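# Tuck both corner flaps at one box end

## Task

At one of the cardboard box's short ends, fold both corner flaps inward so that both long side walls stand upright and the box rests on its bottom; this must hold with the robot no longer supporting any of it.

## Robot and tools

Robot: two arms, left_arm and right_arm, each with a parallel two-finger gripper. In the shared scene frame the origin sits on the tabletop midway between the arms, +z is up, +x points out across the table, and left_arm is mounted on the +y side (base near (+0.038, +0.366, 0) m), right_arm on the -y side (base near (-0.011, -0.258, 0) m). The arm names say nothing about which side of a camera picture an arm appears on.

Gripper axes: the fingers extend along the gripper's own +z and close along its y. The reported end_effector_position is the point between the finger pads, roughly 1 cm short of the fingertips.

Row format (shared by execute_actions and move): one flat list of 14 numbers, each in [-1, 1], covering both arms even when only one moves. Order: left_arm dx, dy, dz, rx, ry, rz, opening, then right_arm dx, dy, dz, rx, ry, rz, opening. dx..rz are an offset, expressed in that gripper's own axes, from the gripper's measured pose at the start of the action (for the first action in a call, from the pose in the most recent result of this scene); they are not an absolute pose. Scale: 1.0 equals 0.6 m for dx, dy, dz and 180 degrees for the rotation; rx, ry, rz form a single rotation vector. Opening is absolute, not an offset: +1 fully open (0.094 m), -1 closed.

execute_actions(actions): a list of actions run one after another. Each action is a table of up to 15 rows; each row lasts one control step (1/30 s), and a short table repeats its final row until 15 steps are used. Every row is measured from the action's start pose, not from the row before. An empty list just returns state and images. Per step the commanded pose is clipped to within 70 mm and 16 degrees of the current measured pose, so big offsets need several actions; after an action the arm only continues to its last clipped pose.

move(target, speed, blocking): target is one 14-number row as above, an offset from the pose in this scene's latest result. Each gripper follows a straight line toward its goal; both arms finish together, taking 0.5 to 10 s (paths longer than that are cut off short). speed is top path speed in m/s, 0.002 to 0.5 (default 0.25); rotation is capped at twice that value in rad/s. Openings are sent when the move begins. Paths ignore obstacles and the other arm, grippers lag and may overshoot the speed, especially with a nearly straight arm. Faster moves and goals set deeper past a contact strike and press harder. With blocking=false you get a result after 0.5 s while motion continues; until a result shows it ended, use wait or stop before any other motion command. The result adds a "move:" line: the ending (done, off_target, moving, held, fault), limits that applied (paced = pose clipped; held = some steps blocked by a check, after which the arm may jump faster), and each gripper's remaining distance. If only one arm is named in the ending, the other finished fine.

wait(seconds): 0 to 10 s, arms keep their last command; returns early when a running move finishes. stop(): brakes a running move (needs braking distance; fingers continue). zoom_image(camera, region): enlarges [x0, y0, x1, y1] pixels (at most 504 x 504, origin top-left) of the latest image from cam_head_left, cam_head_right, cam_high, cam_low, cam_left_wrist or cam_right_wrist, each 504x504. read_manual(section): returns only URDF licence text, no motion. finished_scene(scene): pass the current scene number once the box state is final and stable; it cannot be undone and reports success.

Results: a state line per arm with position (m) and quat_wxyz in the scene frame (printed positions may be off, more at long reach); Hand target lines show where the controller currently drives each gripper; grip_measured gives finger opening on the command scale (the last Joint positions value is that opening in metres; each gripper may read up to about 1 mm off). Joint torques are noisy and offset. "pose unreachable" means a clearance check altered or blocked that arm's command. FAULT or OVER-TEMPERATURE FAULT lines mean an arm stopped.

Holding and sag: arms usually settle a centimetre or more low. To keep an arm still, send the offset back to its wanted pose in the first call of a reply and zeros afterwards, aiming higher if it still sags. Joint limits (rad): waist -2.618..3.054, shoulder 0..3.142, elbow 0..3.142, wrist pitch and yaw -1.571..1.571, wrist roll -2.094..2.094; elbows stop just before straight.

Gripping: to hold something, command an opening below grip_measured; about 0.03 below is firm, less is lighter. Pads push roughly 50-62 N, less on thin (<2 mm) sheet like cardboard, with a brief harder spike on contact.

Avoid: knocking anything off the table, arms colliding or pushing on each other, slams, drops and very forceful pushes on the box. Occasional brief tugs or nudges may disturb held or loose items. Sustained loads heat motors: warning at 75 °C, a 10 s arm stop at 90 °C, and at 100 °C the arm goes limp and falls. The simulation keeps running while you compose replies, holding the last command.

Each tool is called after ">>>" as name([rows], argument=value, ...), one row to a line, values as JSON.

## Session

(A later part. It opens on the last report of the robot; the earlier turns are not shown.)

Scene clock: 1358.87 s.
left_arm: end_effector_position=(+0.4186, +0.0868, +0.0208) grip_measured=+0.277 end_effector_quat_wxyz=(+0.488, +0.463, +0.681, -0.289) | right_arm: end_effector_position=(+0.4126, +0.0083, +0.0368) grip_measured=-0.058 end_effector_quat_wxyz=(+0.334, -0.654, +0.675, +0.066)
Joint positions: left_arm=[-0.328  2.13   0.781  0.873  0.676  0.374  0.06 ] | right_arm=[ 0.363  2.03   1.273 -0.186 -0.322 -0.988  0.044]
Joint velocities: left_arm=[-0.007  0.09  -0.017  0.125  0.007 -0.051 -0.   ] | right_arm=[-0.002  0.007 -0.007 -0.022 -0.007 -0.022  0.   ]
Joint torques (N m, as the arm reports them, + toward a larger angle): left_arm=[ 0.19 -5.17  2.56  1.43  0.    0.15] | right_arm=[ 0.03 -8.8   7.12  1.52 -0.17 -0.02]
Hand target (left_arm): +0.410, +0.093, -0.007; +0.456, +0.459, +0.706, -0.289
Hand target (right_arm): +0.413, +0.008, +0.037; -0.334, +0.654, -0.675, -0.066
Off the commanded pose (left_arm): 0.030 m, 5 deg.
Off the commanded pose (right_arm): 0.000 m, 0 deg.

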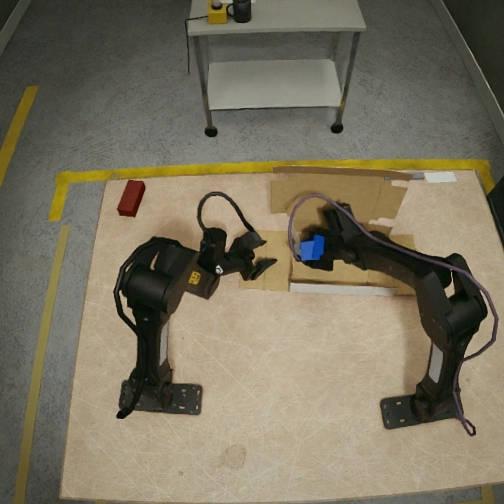

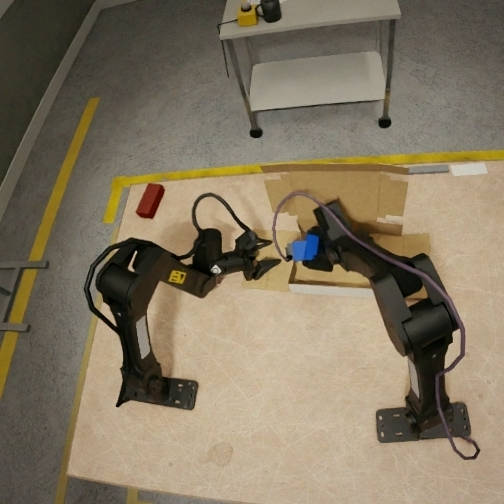

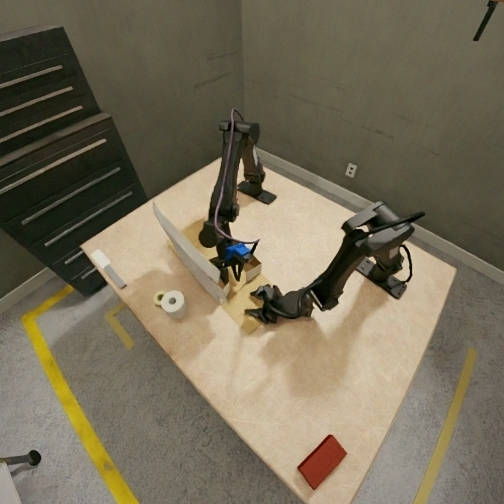

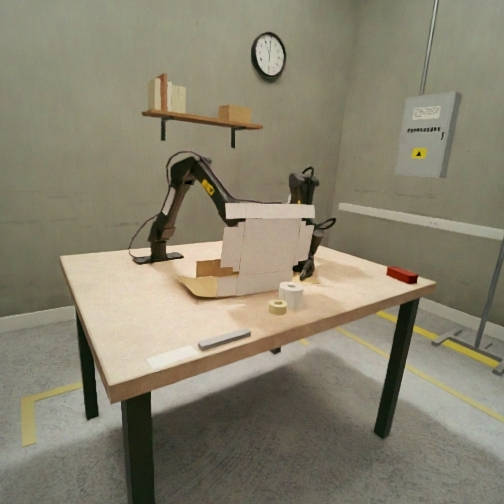

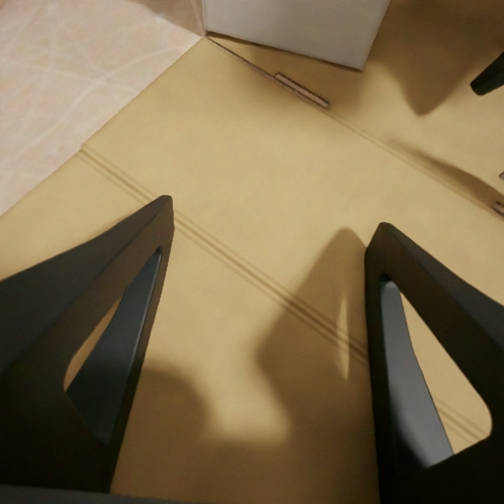

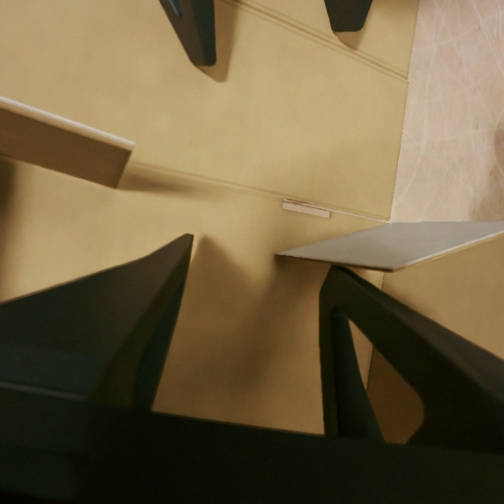

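>>> execute_actions([
  [[0.046,-0.010,0.015,0,0.026,-0.015,0.28, -0.003,-0.002,0.001,0,0,0,-0.06],[0.046,-0.010,0.015,0,0.026,-0.015,0.28, -0.005,-0.003,0.002,0,0,0,-0.06],[0.046,-0.010,0.015,0,0.026,-0.015,0.28, -0.007,-0.004,0.003,0,0,0,-0.06],[0.046,-0.010,0.015,0,0.026,-0.015,0.28, -0.009,-0.004,0.004,0,0,0,-0.06],[0.046,-0.010,0.015,0,0.026,-0.015,0.28, -0.011,-0.004,0.005,0,0,0,-0.06],[0.046,-0.010,0.015,0,0.026,-0.015,0.28, -0.013,-0.004,0.006,0,0,0,-0.06],[0.046,-0.010,0.015,0,0.026,-0.015,0.28, -0.015,-0.004,0.008,0,0,0,-0.06],[0.046,-0.010,0.015,0,0.026,-0.015,0.28, -0.017,-0.004,0.009,0,0,0,-0.06],[0.046,-0.010,0.015,0,0.026,-0.015,0.28, -0.019,-0.004,0.010,0,0,0,-0.06],[0.046,-0.010,0.015,0,0.026,-0.015,0.28, -0.021,-0.004,0.011,0,0,0,-0.06],[0.046,-0.010,0.015,0,0.026,-0.015,0.28, -0.023,-0.004,0.012,0,0,0,-0.06],[0.046,-0.010,0.015,0,0.026,-0.015,0.28, -0.025,-0.003,0.013,0,0,0,-0.06],[0.046,-0.010,0.015,0,0.026,-0.015,0.28, -0.027,-0.003,0.015,0,0,0,-0.06],[0.046,-0.010,0.015,0,0.026,-0.015,0.28, -0.029,-0.003,0.016,0,0,0,-0.06],[0.046,-0.010,0.015,0,0.026,-0.015,0.28, -0.030,-0.003,0.017,0,0,0,-0.06]],
])

>>> wait(seconds=0.5)

Scene clock: 1374.23 s.
left_arm: end_effector_position=(+0.4200, +0.0859, +0.0204) grip_measured=+0.277 end_effector_quat_wxyz=(+0.490, +0.458, +0.684, -0.287) | right_arm: end_effector_position=(+0.4178, +0.0132, +0.0347) grip_measured=-0.058 end_effector_quat_wxyz=(+0.332, -0.650, +0.681, +0.055)
Joint positions: left_arm=[-0.333  2.136  0.781  0.888  0.663  0.36   0.06 ] | right_arm=[ 0.379  2.052  1.3   -0.187 -0.288 -0.967  0.044]
Joint velocities: left_arm=[-0.002 -0.002 -0.012 -0.022 -0.051 -0.051 -0.   ] | right_arm=[ 0.056  0.056  0.071 -0.022  0.095  0.081 -0.001]
Joint torques (N m, as the arm reports them, + toward a larger angle): left_arm=[-1.01 -5.43  3.87  1.21 -0.12  0.16] | right_arm=[ 1.93 -8.39  9.51  1.39 -0.43  0.01]
Hand target (left_arm): +0.412, +0.087, -0.007; +0.453, +0.458, +0.711, -0.282
Hand target (right_arm): +0.416, +0.028, +0.039; -0.335, +0.654, -0.675, -0.066
Off the commanded pose (left_arm): 0.030 m, 5 deg.
Off the commanded pose (right_arm): 0.016 m, 1 deg.

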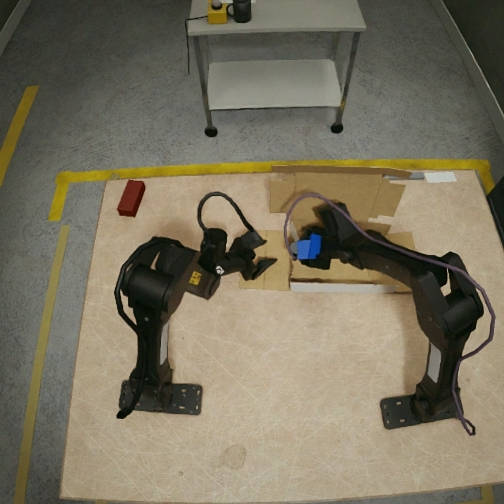

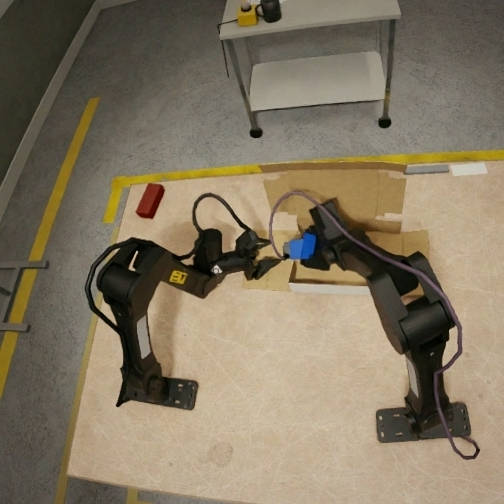

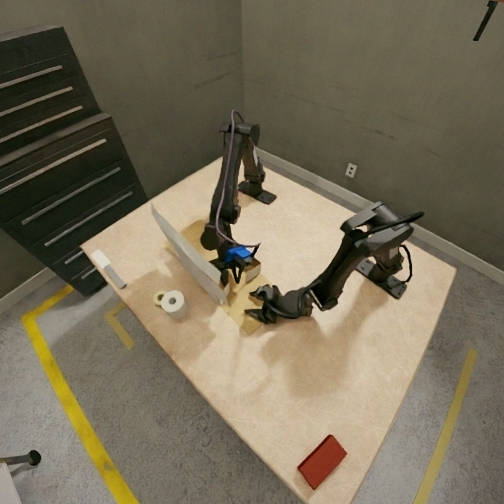

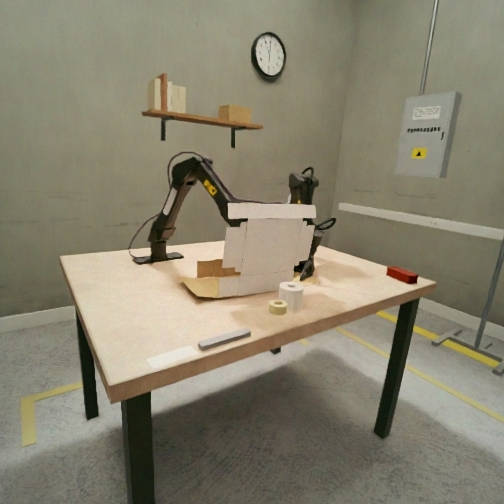

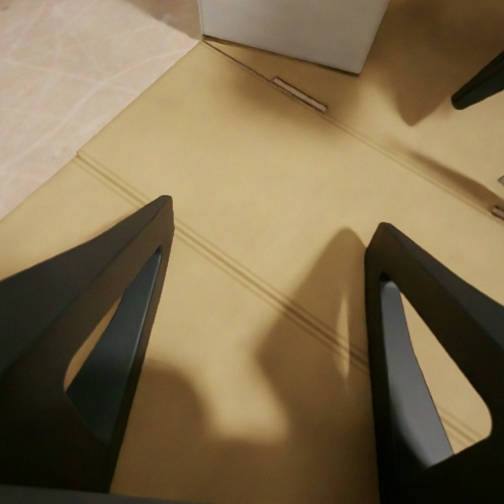

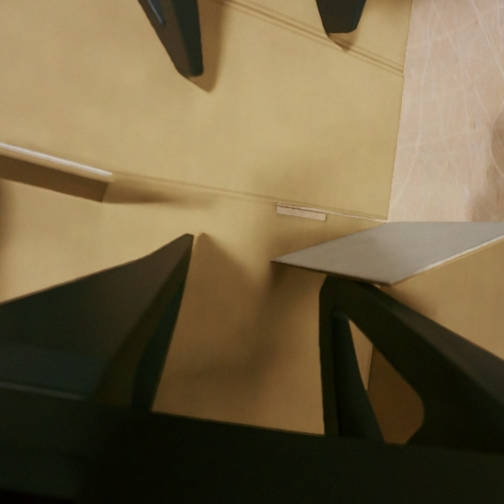

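Scene clock: 1374.73 s.
left_arm: end_effector_position=(+0.4202, +0.0860, +0.0204) grip_measured=+0.277 end_effector_quat_wxyz=(+0.490, +0.457, +0.684, -0.287) | right_arm: end_effector_position=(+0.4187, +0.0148, +0.0347) grip_measured=-0.058 end_effector_quat_wxyz=(+0.332, -0.648, +0.683, +0.053)
Joint positions: left_arm=[-0.333  2.136  0.781  0.888  0.662  0.359  0.06 ] | right_arm=[ 0.384  2.055  1.306 -0.187 -0.278 -0.958  0.044]
Joint velocities: left_arm=[-0.007 -0.012  0.002  0.081  0.037  0.022 -0.002] | right_arm=[ 0.017  0.002  0.002  0.007 -0.022  0.081 -0.   ]
Joint torques (N m, as the arm reports them, + toward a larger angle): left_arm=[-1.03 -5.39  3.77  1.3  -0.14  0.17] | right_arm=[ 1.78 -8.36  9.57  1.38 -0.36  0.  ]
Hand target (left_arm): +0.412, +0.087, -0.007; +0.453, +0.458, +0.711, -0.282
Hand target (right_arm): +0.416, +0.028, +0.039; -0.335, +0.654, -0.675, -0.066
Off the commanded pose (left_arm): 0.030 m, 5 deg.
Off the commanded pose (right_arm): 0.015 m, 2 deg.
wait: 0.50 s; at rest by 0.20 s

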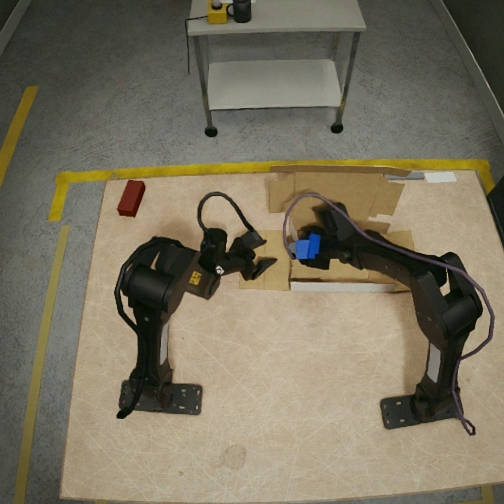

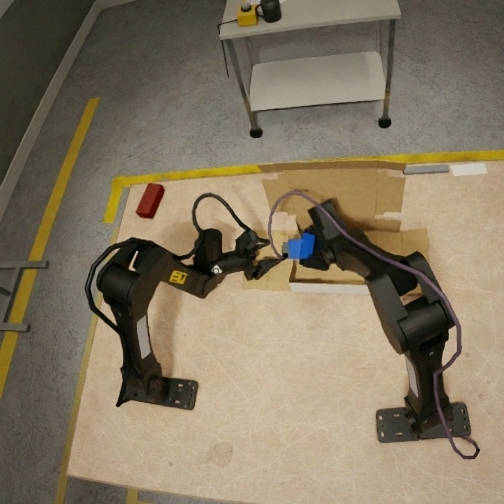

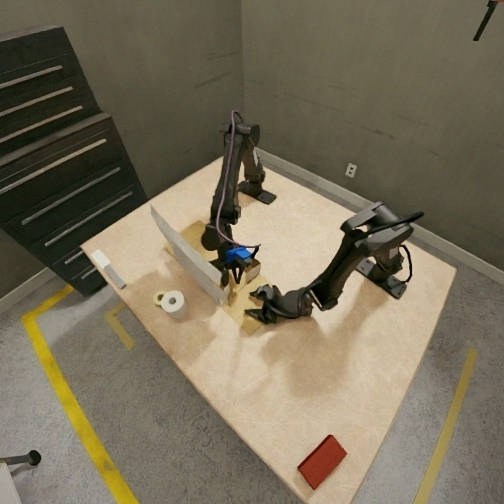

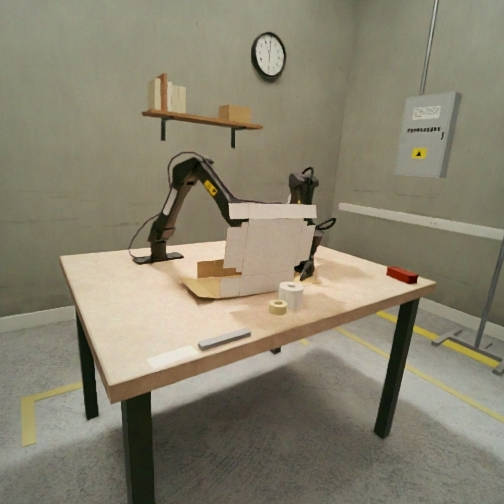

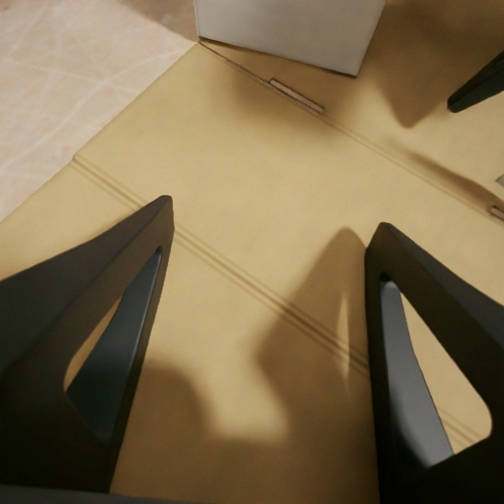

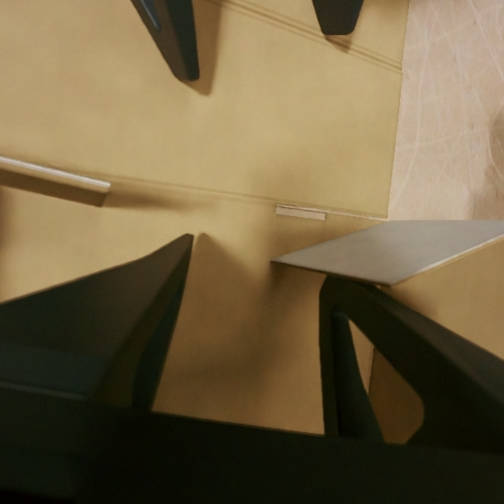

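>>> execute_actions([
  [[0.046,-0.010,0.012,0,0.026,-0.012,0.28, 0.002,0,0.0,0,0,0.010,-0.06],[0.046,-0.010,0.012,0,0.026,-0.012,0.28, 0.003,0,0.0,0,0,0.020,-0.06],[0.046,-0.010,0.012,0,0.026,-0.012,0.28, 0.004,0,0.0,0,0,0.032,-0.06],[0.046,-0.010,0.012,0,0.026,-0.012,0.28, 0.005,-0.001,0.001,0,0,0.045,-0.06],[0.046,-0.010,0.012,0,0.026,-0.012,0.28, 0.005,-0.001,0.002,0,0,0.058,-0.06],[0.046,-0.010,0.012,0,0.026,-0.012,0.28, 0.006,-0.001,0.003,0,0,0.071,-0.06],[0.046,-0.010,0.012,0,0.026,-0.012,0.28, 0.006,-0.002,0.004,0,0,0.084,-0.06],[0.046,-0.010,0.012,0,0.026,-0.012,0.28, 0.007,-0.002,0.005,0,0,0.097,-0.06],[0.046,-0.010,0.012,0,0.026,-0.012,0.28, 0.007,-0.002,0.006,0,0,0.110,-0.06],[0.046,-0.010,0.012,0,0.026,-0.012,0.28, 0.008,-0.003,0.007,0,0,0.123,-0.06],[0.046,-0.010,0.012,0,0.026,-0.012,0.28, 0.008,-0.003,0.008,0,0,0.136,-0.06],[0.046,-0.010,0.012,0,0.026,-0.012,0.28, 0.008,-0.003,0.0085,0,0,0.148,-0.06],[0.046,-0.010,0.012,0,0.026,-0.012,0.28, 0.008,-0.003,0.0085,0,0,0.158,-0.06],[0.046,-0.010,0.012,0,0.026,-0.012,0.28, 0.008,-0.003,0.0085,0,0,0.165,-0.06],[0.046,-0.010,0.012,0,0.026,-0.012,0.28, 0.008,-0.003,0.0085,0,0,0.170,-0.06]],
])

>>> wait(seconds=0.4)

Scene clock: 1476.37 s.
left_arm: end_effector_position=(+0.4207, +0.0852, +0.0207) grip_measured=+0.277 end_effector_quat_wxyz=(+0.492, +0.457, +0.684, -0.285) | right_arm: end_effector_position=(+0.4180, +0.0141, +0.0286) grip_measured=-0.058 end_effector_quat_wxyz=(+0.310, -0.507, +0.796, +0.115)
Joint positions: left_arm=[-0.336  2.136  0.781  0.892  0.654  0.359  0.06 ] | right_arm=[ 0.384  2.068  1.306 -0.186 -0.277 -0.576  0.044]
Joint velocities: left_arm=[-0.017  0.002 -0.007  0.051  0.007 -0.022 -0.   ] | right_arm=[-0.002  0.061  0.007 -0.037 -0.051  0.842 -0.001]
Joint torques (N m, as the arm reports them, + toward a larger angle): left_arm=[-0.92 -5.47  3.41  1.4  -0.19  0.12] | right_arm=[-0.89 -8.79  7.71  1.59 -0.25  0.01]
Hand target (left_arm): +0.413, +0.088, -0.007; +0.457, +0.456, +0.712, -0.278
Hand target (right_arm): +0.422, +0.013, +0.029; +0.305, -0.450, +0.828, +0.138
Off the commanded pose (left_arm): 0.030 m, 5 deg.
Off the commanded pose (right_arm): 0.005 m, 9 deg.

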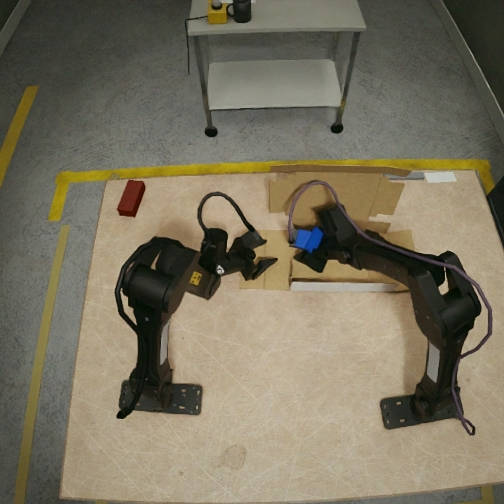

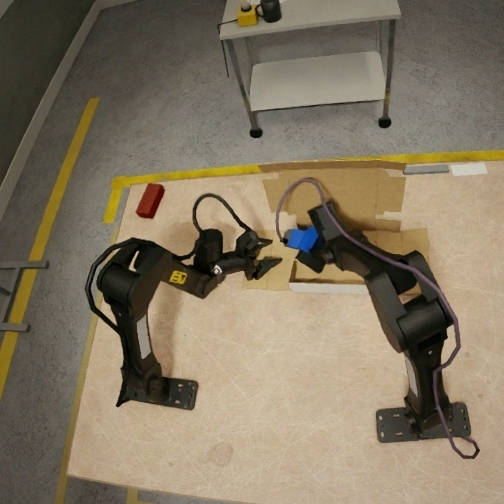

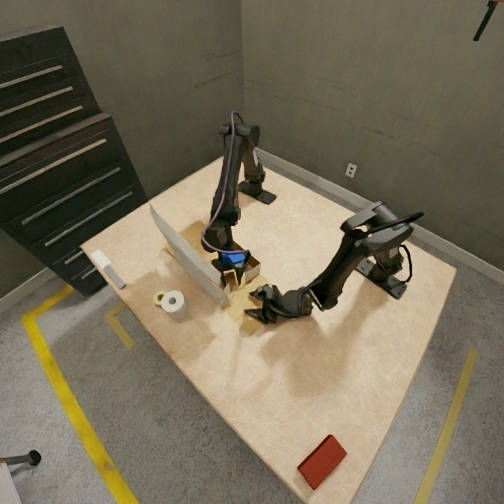

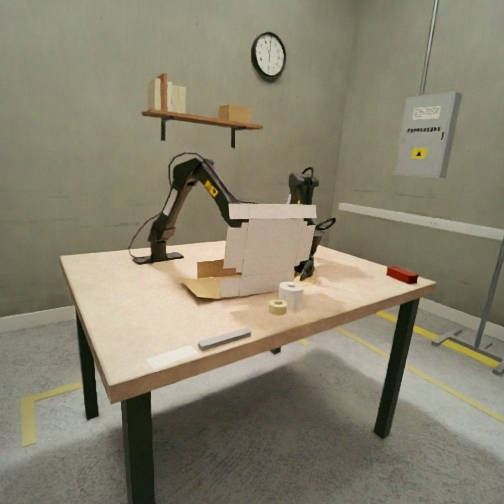

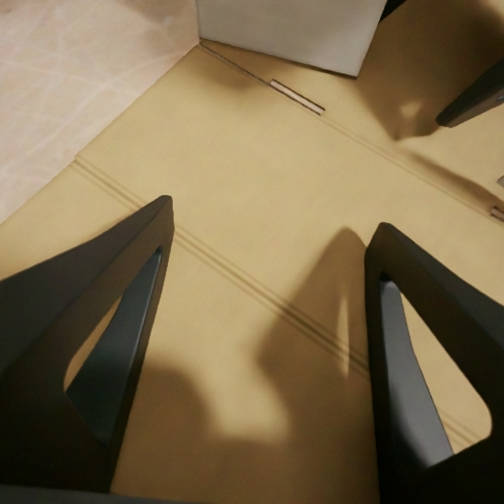

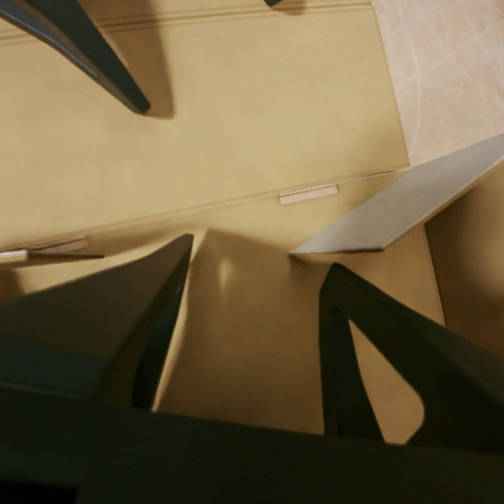

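Scene clock: 1476.77 s.
left_arm: end_effector_position=(+0.4207, +0.0852, +0.0207) grip_measured=+0.277 end_effector_quat_wxyz=(+0.492, +0.457, +0.684, -0.285) | right_arm: end_effector_position=(+0.4178, +0.0140, +0.0273) grip_measured=-0.058 end_effector_quat_wxyz=(+0.301, -0.459, +0.825, +0.133)
Joint positions: left_arm=[-0.336  2.136  0.781  0.892  0.654  0.359  0.06 ] | right_arm=[ 0.384  2.07   1.306 -0.186 -0.277 -0.458  0.044]
Joint velocities: left_arm=[ 0.002 -0.007  0.002 -0.007 -0.051 -0.022  0.001] | right_arm=[-0.012  0.007  0.007  0.051 -0.007  0.066 -0.001]
Joint torques (N m, as the arm reports them, + toward a larger angle): left_arm=[-0.92 -5.35  3.44  1.38 -0.19  0.12] | right_arm=[-0.81 -8.91  7.83  1.56 -0.25  0.02]
Hand target (left_arm): +0.413, +0.088, -0.007; +0.457, +0.456, +0.712, -0.278
Hand target (right_arm): +0.422, +0.013, +0.029; +0.305, -0.450, +0.828, +0.138
Off the commanded pose (left_arm): 0.030 m, 5 deg.
Off the commanded pose (right_arm): 0.005 m, 2 deg.
wait: 0.40 s; no rest

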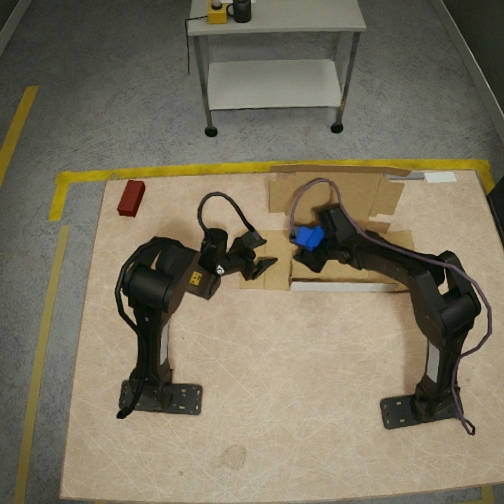

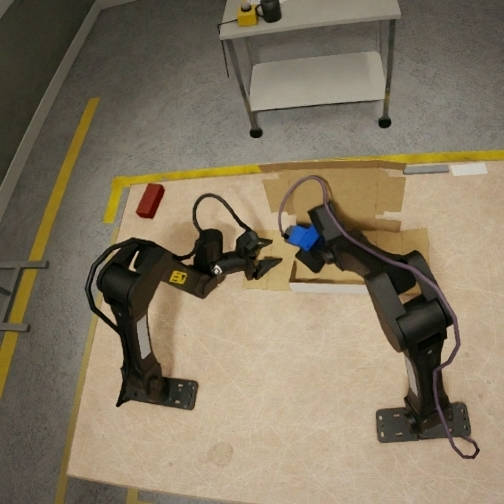

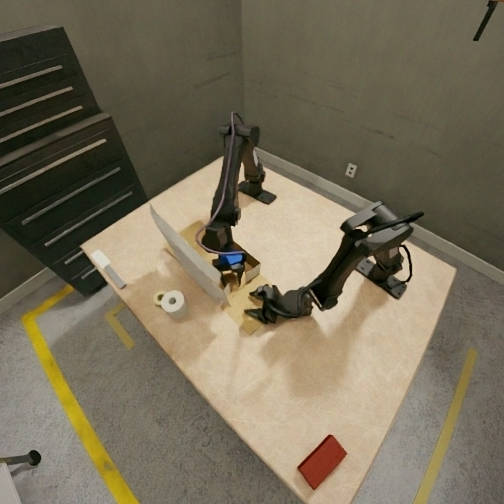

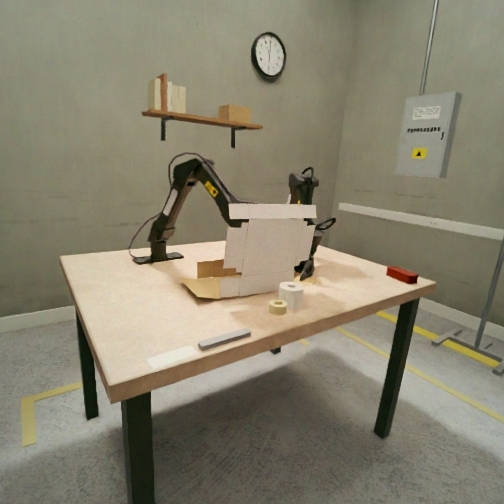

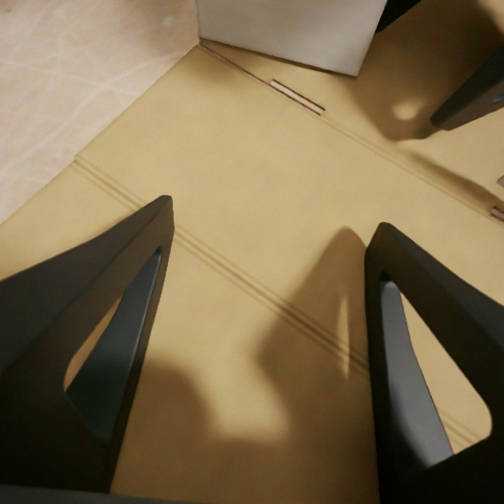

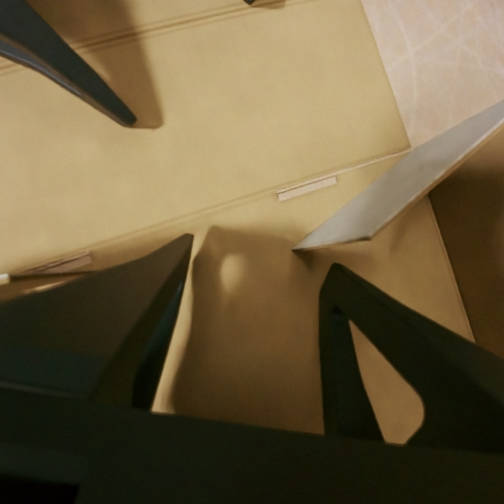

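>>> execute_actions([
  [[0.046,-0.010,0.012,0,0.026,-0.012,0.28, -0.003,-0.005,0.003,0,0,0.005,-0.08],[0.046,-0.010,0.012,0,0.026,-0.012,0.28, -0.004,-0.007,0.004,0,0,0.005,-0.10],[0.046,-0.010,0.012,0,0.026,-0.012,0.28, -0.005,-0.009,0.005,0,0,0.005,-0.13],[0.046,-0.010,0.012,0,0.026,-0.012,0.28, -0.006,-0.011,0.006,0,0,0.005,-0.16],[0.046,-0.010,0.012,0,0.026,-0.012,0.28, -0.007,-0.013,0.007,0,0,0.005,-0.19],[0.046,-0.010,0.012,0,0.026,-0.012,0.28, -0.008,-0.015,0.008,0,0,0.005,-0.22],[0.046,-0.010,0.012,0,0.026,-0.012,0.28, -0.010,-0.017,0.009,0,0,0.005,-0.25],[0.046,-0.010,0.012,0,0.026,-0.012,0.28, -0.012,-0.020,0.010,0,0,0.005,-0.277],[0.046,-0.010,0.012,0,0.026,-0.012,0.28, -0.013,-0.022,0.010,0,0,0.005,-0.277]],
])

Scene clock: 1514.23 s.
left_arm: end_effector_position=(+0.4212, +0.0846, +0.0209) grip_measured=+0.277 end_effector_quat_wxyz=(+0.493, +0.456, +0.685, -0.283) | right_arm: end_effector_position=(+0.4281, +0.0192, +0.0248) grip_measured=-0.275 end_effector_quat_wxyz=(+0.303, -0.456, +0.826, +0.134)
Joint positions: left_arm=[-0.339  2.136  0.781  0.895  0.647  0.357  0.06 ] | right_arm=[ 0.384  2.112  1.358 -0.194 -0.277 -0.451  0.034]
Joint velocities: left_arm=[-0.007 -0.007  0.022 -0.007 -0.022 -0.081 -0.   ] | right_arm=[-0.012  0.002  0.027 -0.051 -0.095  0.051 -0.   ]
Joint torques (N m, as the arm reports them, + toward a larger angle): left_arm=[-0.93 -5.4   3.47  1.4  -0.16  0.12] | right_arm=[-1.41 -8.92  9.35  1.25 -0.25 -0.06]
Hand target (left_arm): +0.414, +0.087, -0.007; +0.458, +0.455, +0.712, -0.276
Hand target (right_arm): +0.434, +0.015, +0.028; +0.301, -0.452, +0.829, +0.135
Off the commanded pose (left_arm): 0.029 m, 5 deg.
Off the commanded pose (right_arm): 0.008 m, 1 deg.

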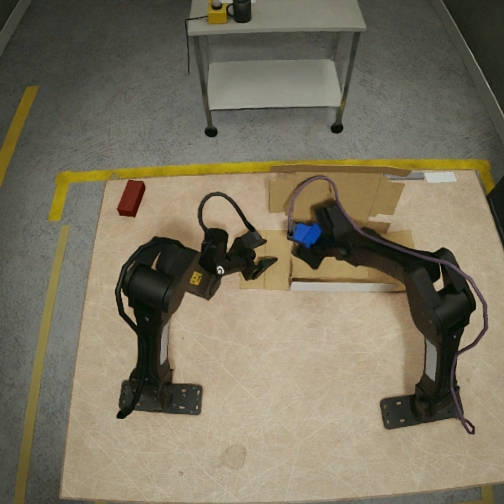

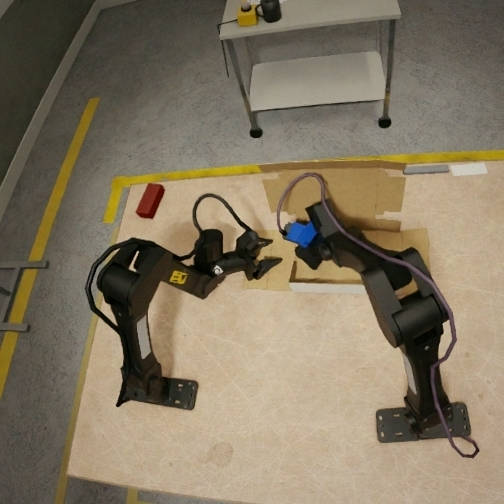

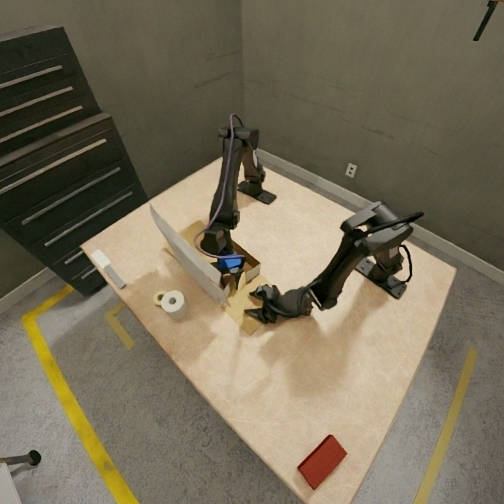

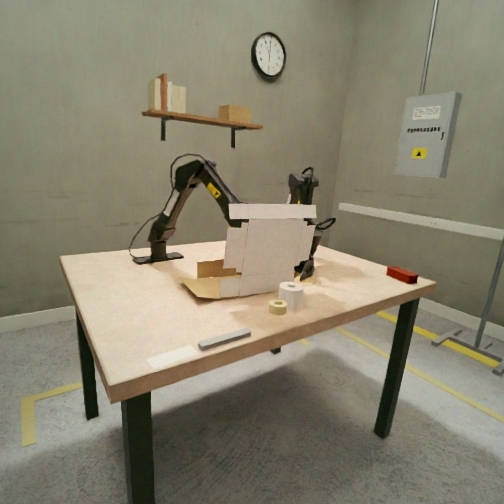

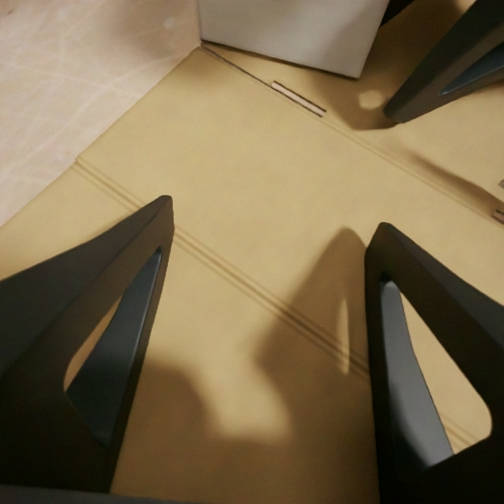

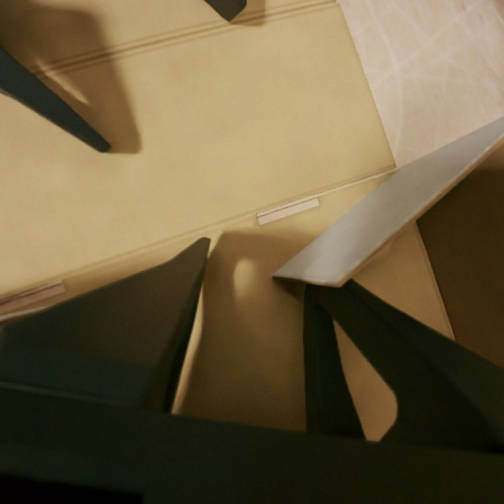

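>>> execute_actions([
  [[0.046,-0.010,0.012,0,0.026,-0.012,0.28, -0.006,-0.003,0.000,0,0,0,-0.277],[0.046,-0.010,0.012,0,0.026,-0.012,0.28, -0.008,-0.001,0.001,0,0,0,-0.277],[0.046,-0.010,0.012,0,0.026,-0.012,0.28, -0.010,0.001,0.003,0,0,0,-0.277],[0.046,-0.010,0.012,0,0.026,-0.012,0.28, -0.012,0.002,0.004,0,0,0,-0.277],[0.046,-0.010,0.012,0,0.026,-0.012,0.28, -0.014,0.004,0.006,0,0,0,-0.277],[0.046,-0.010,0.012,0,0.026,-0.012,0.28, -0.016,0.005,0.007,0,0,0,-0.277],[0.046,-0.010,0.012,0,0.026,-0.012,0.28, -0.018,0.007,0.009,0,0,0,-0.277],[0.046,-0.010,0.012,0,0.026,-0.012,0.28, -0.020,0.008,0.010,0,0,0,-0.277],[0.046,-0.010,0.012,0,0.026,-0.012,0.28, -0.022,0.010,0.011,0,0,0,-0.277],[0.046,-0.010,0.012,0,0.026,-0.012,0.28, -0.024,0.011,0.013,0,0,0,-0.277],[0.046,-0.010,0.012,0,0.026,-0.012,0.28, -0.026,0.013,0.014,0,0,0,-0.277],[0.046,-0.010,0.012,0,0.026,-0.012,0.28, -0.028,0.014,0.015,0,0,0,-0.277],[0.046,-0.010,0.012,0,0.026,-0.012,0.28, -0.030,0.016,0.017,0,0,0,-0.277],[0.046,-0.010,0.012,0,0.026,-0.012,0.28, -0.032,0.017,0.018,0,0,0,-0.277],[0.046,-0.010,0.012,0,0.026,-0.012,0.28, -0.033,0.018,0.019,0,0,0,-0.277]],
])

>>> wait(seconds=0.5)

Scene clock: 1531.57 s.
left_arm: end_effector_position=(+0.4226, +0.0845, +0.0211) grip_measured=+0.277 end_effector_quat_wxyz=(+0.495, +0.454, +0.686, -0.279) | right_arm: end_effector_position=(+0.4328, +0.0294, +0.0236) grip_measured=-0.275 end_effector_quat_wxyz=(+0.304, -0.451, +0.830, +0.125)
Joint positions: left_arm=[-0.342  2.136  0.781  0.899  0.634  0.354  0.06 ] | right_arm=[ 0.408  2.139  1.399 -0.2   -0.243 -0.425  0.034]
Joint velocities: left_arm=[ 0.022 -0.007 -0.007 -0.007 -0.007 -0.007 -0.   ] | right_arm=[ 0.066  0.042  0.12   0.007  0.081  0.081 -0.001]
Joint torques (N m, as the arm reports them, + toward a larger angle): left_arm=[-1.03 -5.37  3.47  1.38 -0.15  0.12] | right_arm=[ 1.68 -9.22  9.58  1.35 -0.37  0.02]
Hand target (left_arm): +0.414, +0.087, -0.007; +0.460, +0.454, +0.712, -0.274
Hand target (right_arm): +0.431, +0.044, +0.028; +0.303, -0.456, +0.826, +0.134
Off the commanded pose (left_arm): 0.030 m, 5 deg.
Off the commanded pose (right_arm): 0.015 m, 1 deg.

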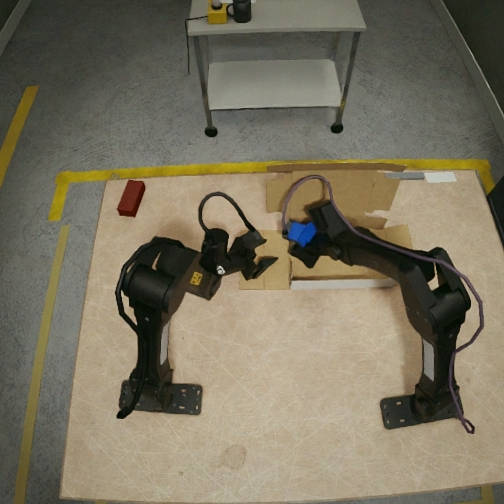

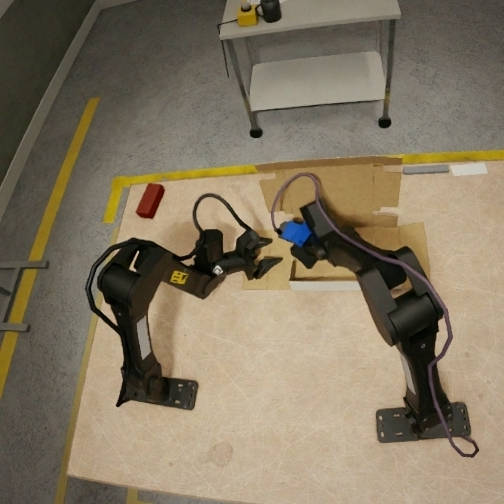

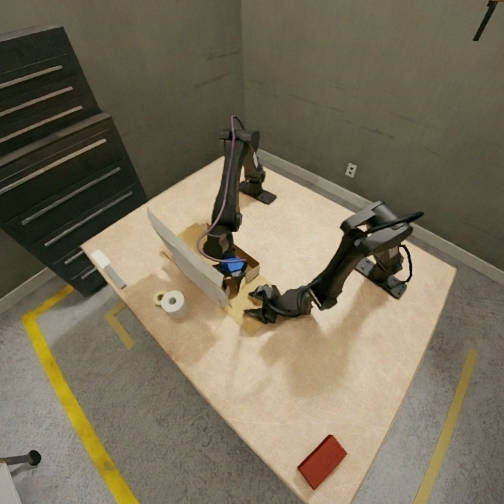

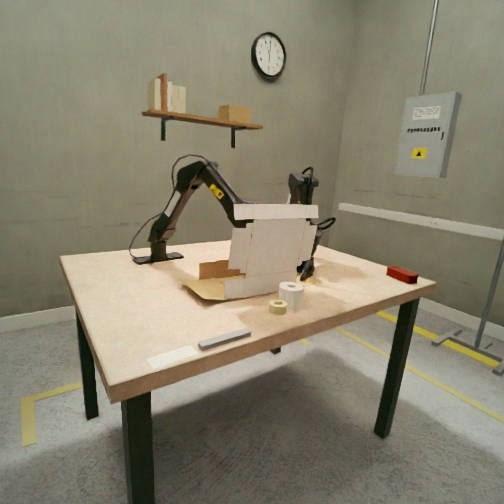

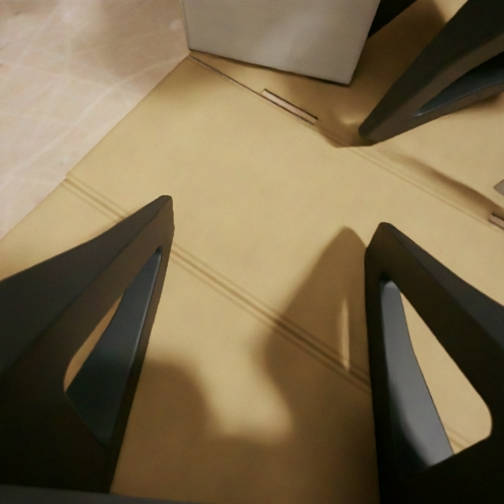

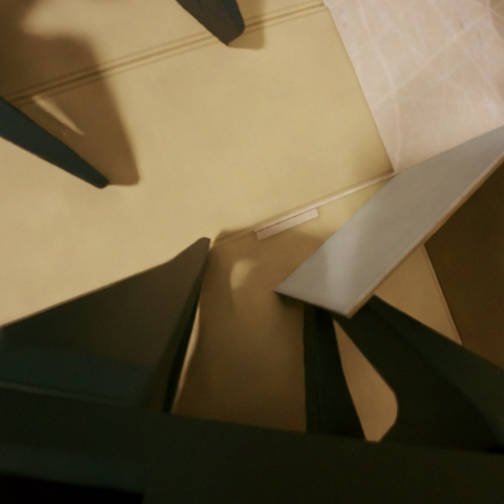

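Scene clock: 1532.07 s.
left_arm: end_effector_position=(+0.4227, +0.0846, +0.0211) grip_measured=+0.277 end_effector_quat_wxyz=(+0.495, +0.454, +0.686, -0.278) | right_arm: end_effector_position=(+0.4339, +0.0312, +0.0236) grip_measured=-0.275 end_effector_quat_wxyz=(+0.304, -0.448, +0.831, +0.123)
Joint positions: left_arm=[-0.342  2.136  0.781  0.899  0.633  0.354  0.06 ] | right_arm=[ 0.414  2.143  1.405 -0.2   -0.233 -0.415  0.034]
Joint velocities: left_arm=[-0.012  0.002  0.012  0.007 -0.007  0.022  0.   ] | right_arm=[-0.007  0.007 -0.002  0.022  0.007 -0.051 -0.001]
Joint torques (N m, as the arm reports them, + toward a larger angle): left_arm=[-0.86 -5.36  3.47  1.39 -0.11  0.12] | right_arm=[ 1.68 -9.06  9.51  1.37 -0.29  0.02]
Hand target (left_arm): +0.414, +0.087, -0.007; +0.460, +0.455, +0.712, -0.274
Hand target (right_arm): +0.431, +0.044, +0.028; +0.303, -0.456, +0.826, +0.134
Off the commanded pose (left_arm): 0.030 m, 5 deg.
Off the commanded pose (right_arm): 0.014 m, 2 deg.
wait: 0.50 s; at rest by 0.20 s

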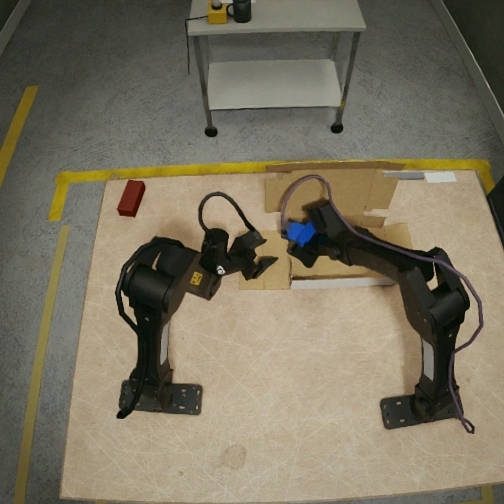

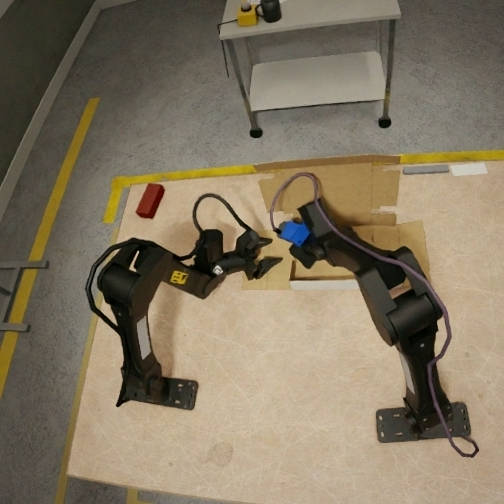

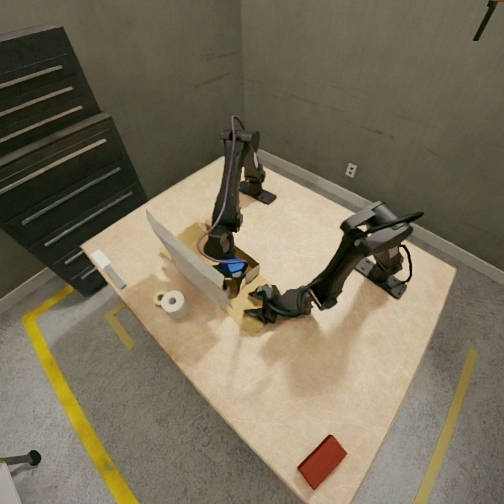

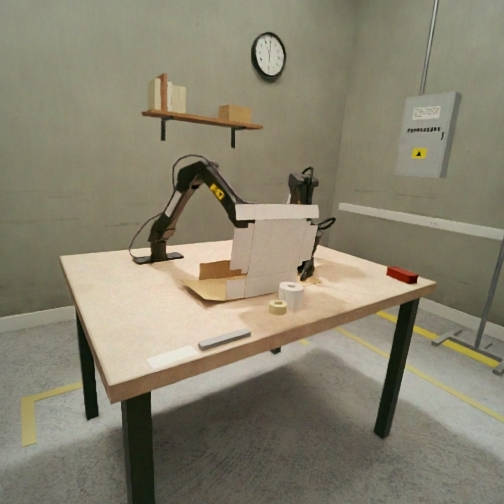

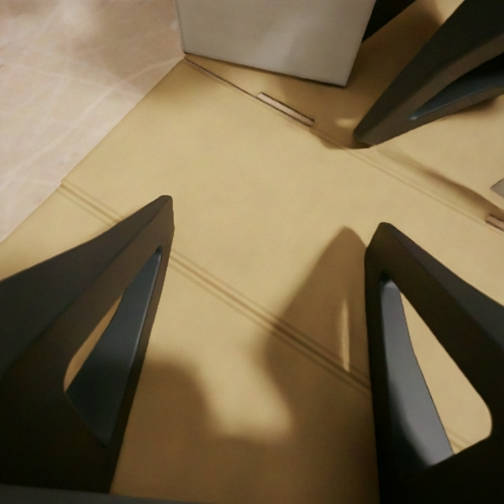

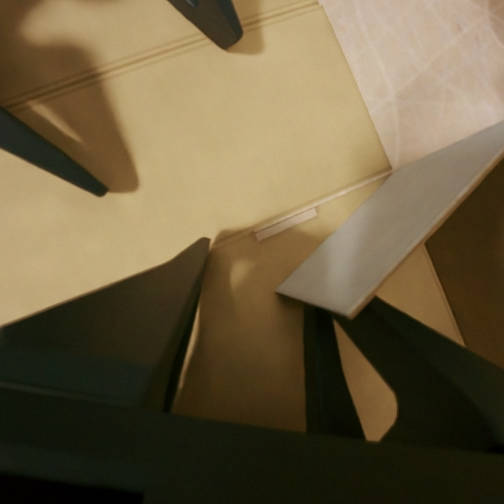

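>>> execute_actions([
  [[0.047,-0.011,0.015,0,0.028,-0.020,0.28, -0.012,0.010,0.001,0,0,0,-0.277],[0.048,-0.011,0.016,0,0.028,-0.026,0.28, -0.012,0.010,0.001,0,0,0,-0.277],[0.049,-0.011,0.017,0,0.028,-0.032,0.28, -0.012,0.010,0.001,0,0,0,-0.277],[0.050,-0.012,0.018,0,0.029,-0.038,0.28, -0.012,0.010,0.001,0,0,0,-0.277],[0.051,-0.012,0.020,0,0.029,-0.044,0.28, -0.012,0.010,0.001,0,0,0,-0.277],[0.052,-0.012,0.021,0,0.030,-0.050,0.28, -0.012,0.010,0.001,0,0,0,-0.277],[0.053,-0.013,0.022,0,0.030,-0.056,0.28, -0.012,0.010,0.001,0,0,0,-0.277],[0.053,-0.013,0.023,0,0.030,-0.062,0.28, -0.012,0.010,0.001,0,0,0,-0.277]],
])

Scene clock: 1547.87 s.
left_arm: end_effector_position=(+0.4255, +0.0815, +0.0211) grip_measured=+0.277 end_effector_quat_wxyz=(+0.489, +0.413, +0.709, -0.295) | right_arm: end_effector_position=(+0.4340, +0.0313, +0.0231) grip_measured=-0.275 end_effector_quat_wxyz=(+0.304, -0.444, +0.834, +0.118)
Joint positions: left_arm=[-0.357  2.146  0.781  0.932  0.598  0.239  0.06 ] | right_arm=[ 0.419  2.143  1.405 -0.2   -0.217 -0.405  0.034]
Joint velocities: left_arm=[-0.022 -0.017  0.002 -0.037 -0.007 -0.051 -0.   ] | right_arm=[-0.002  0.002  0.012  0.007 -0.022  0.022 -0.   ]
Joint torques (N m, as the arm reports them, + toward a larger angle): left_arm=[-1.03 -4.76  4.45  1.16  0.09 -0.2 ] | right_arm=[ 1.27 -9.51  8.68  1.42 -0.16  0.02]
Hand target (left_arm): +0.416, +0.082, -0.012; +0.435, +0.397, +0.749, -0.303
Hand target (right_arm): +0.432, +0.040, +0.027; +0.305, -0.448, +0.831, +0.123
Off the commanded pose (left_arm): 0.036 m, 8 deg.
Off the commanded pose (right_arm): 0.010 m, 1 deg.

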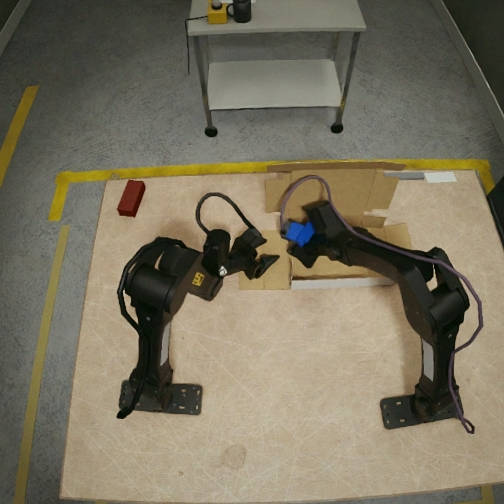

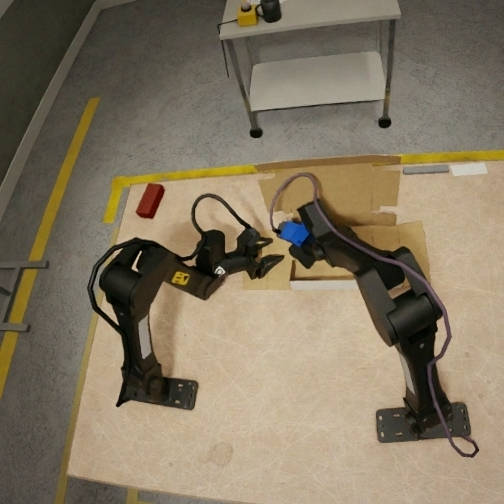

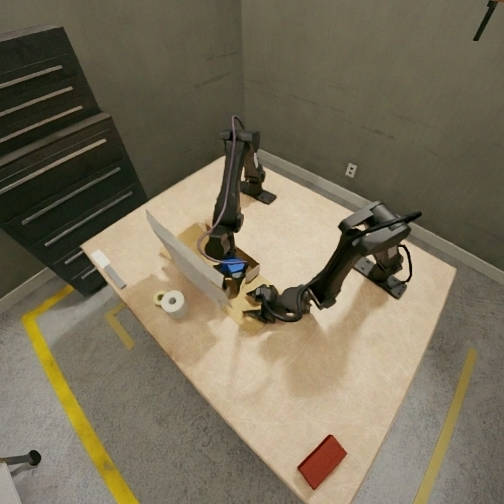

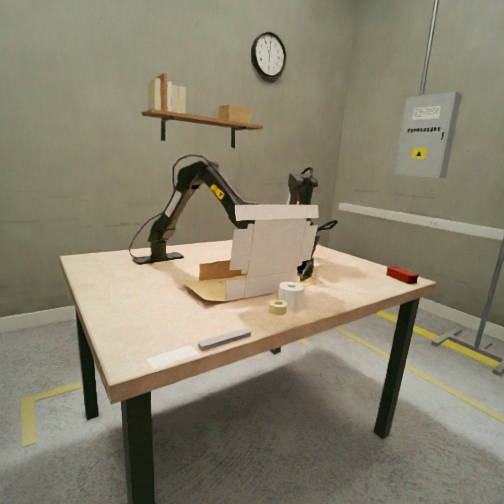

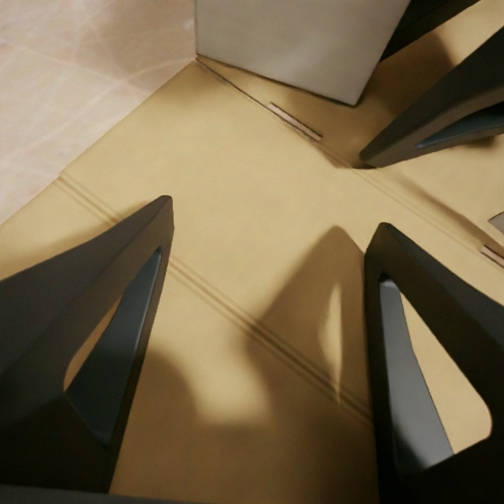

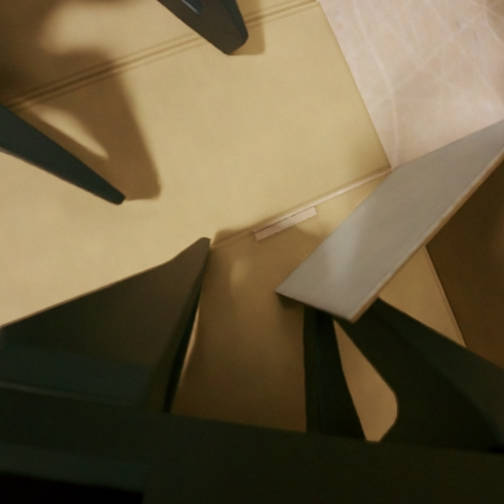

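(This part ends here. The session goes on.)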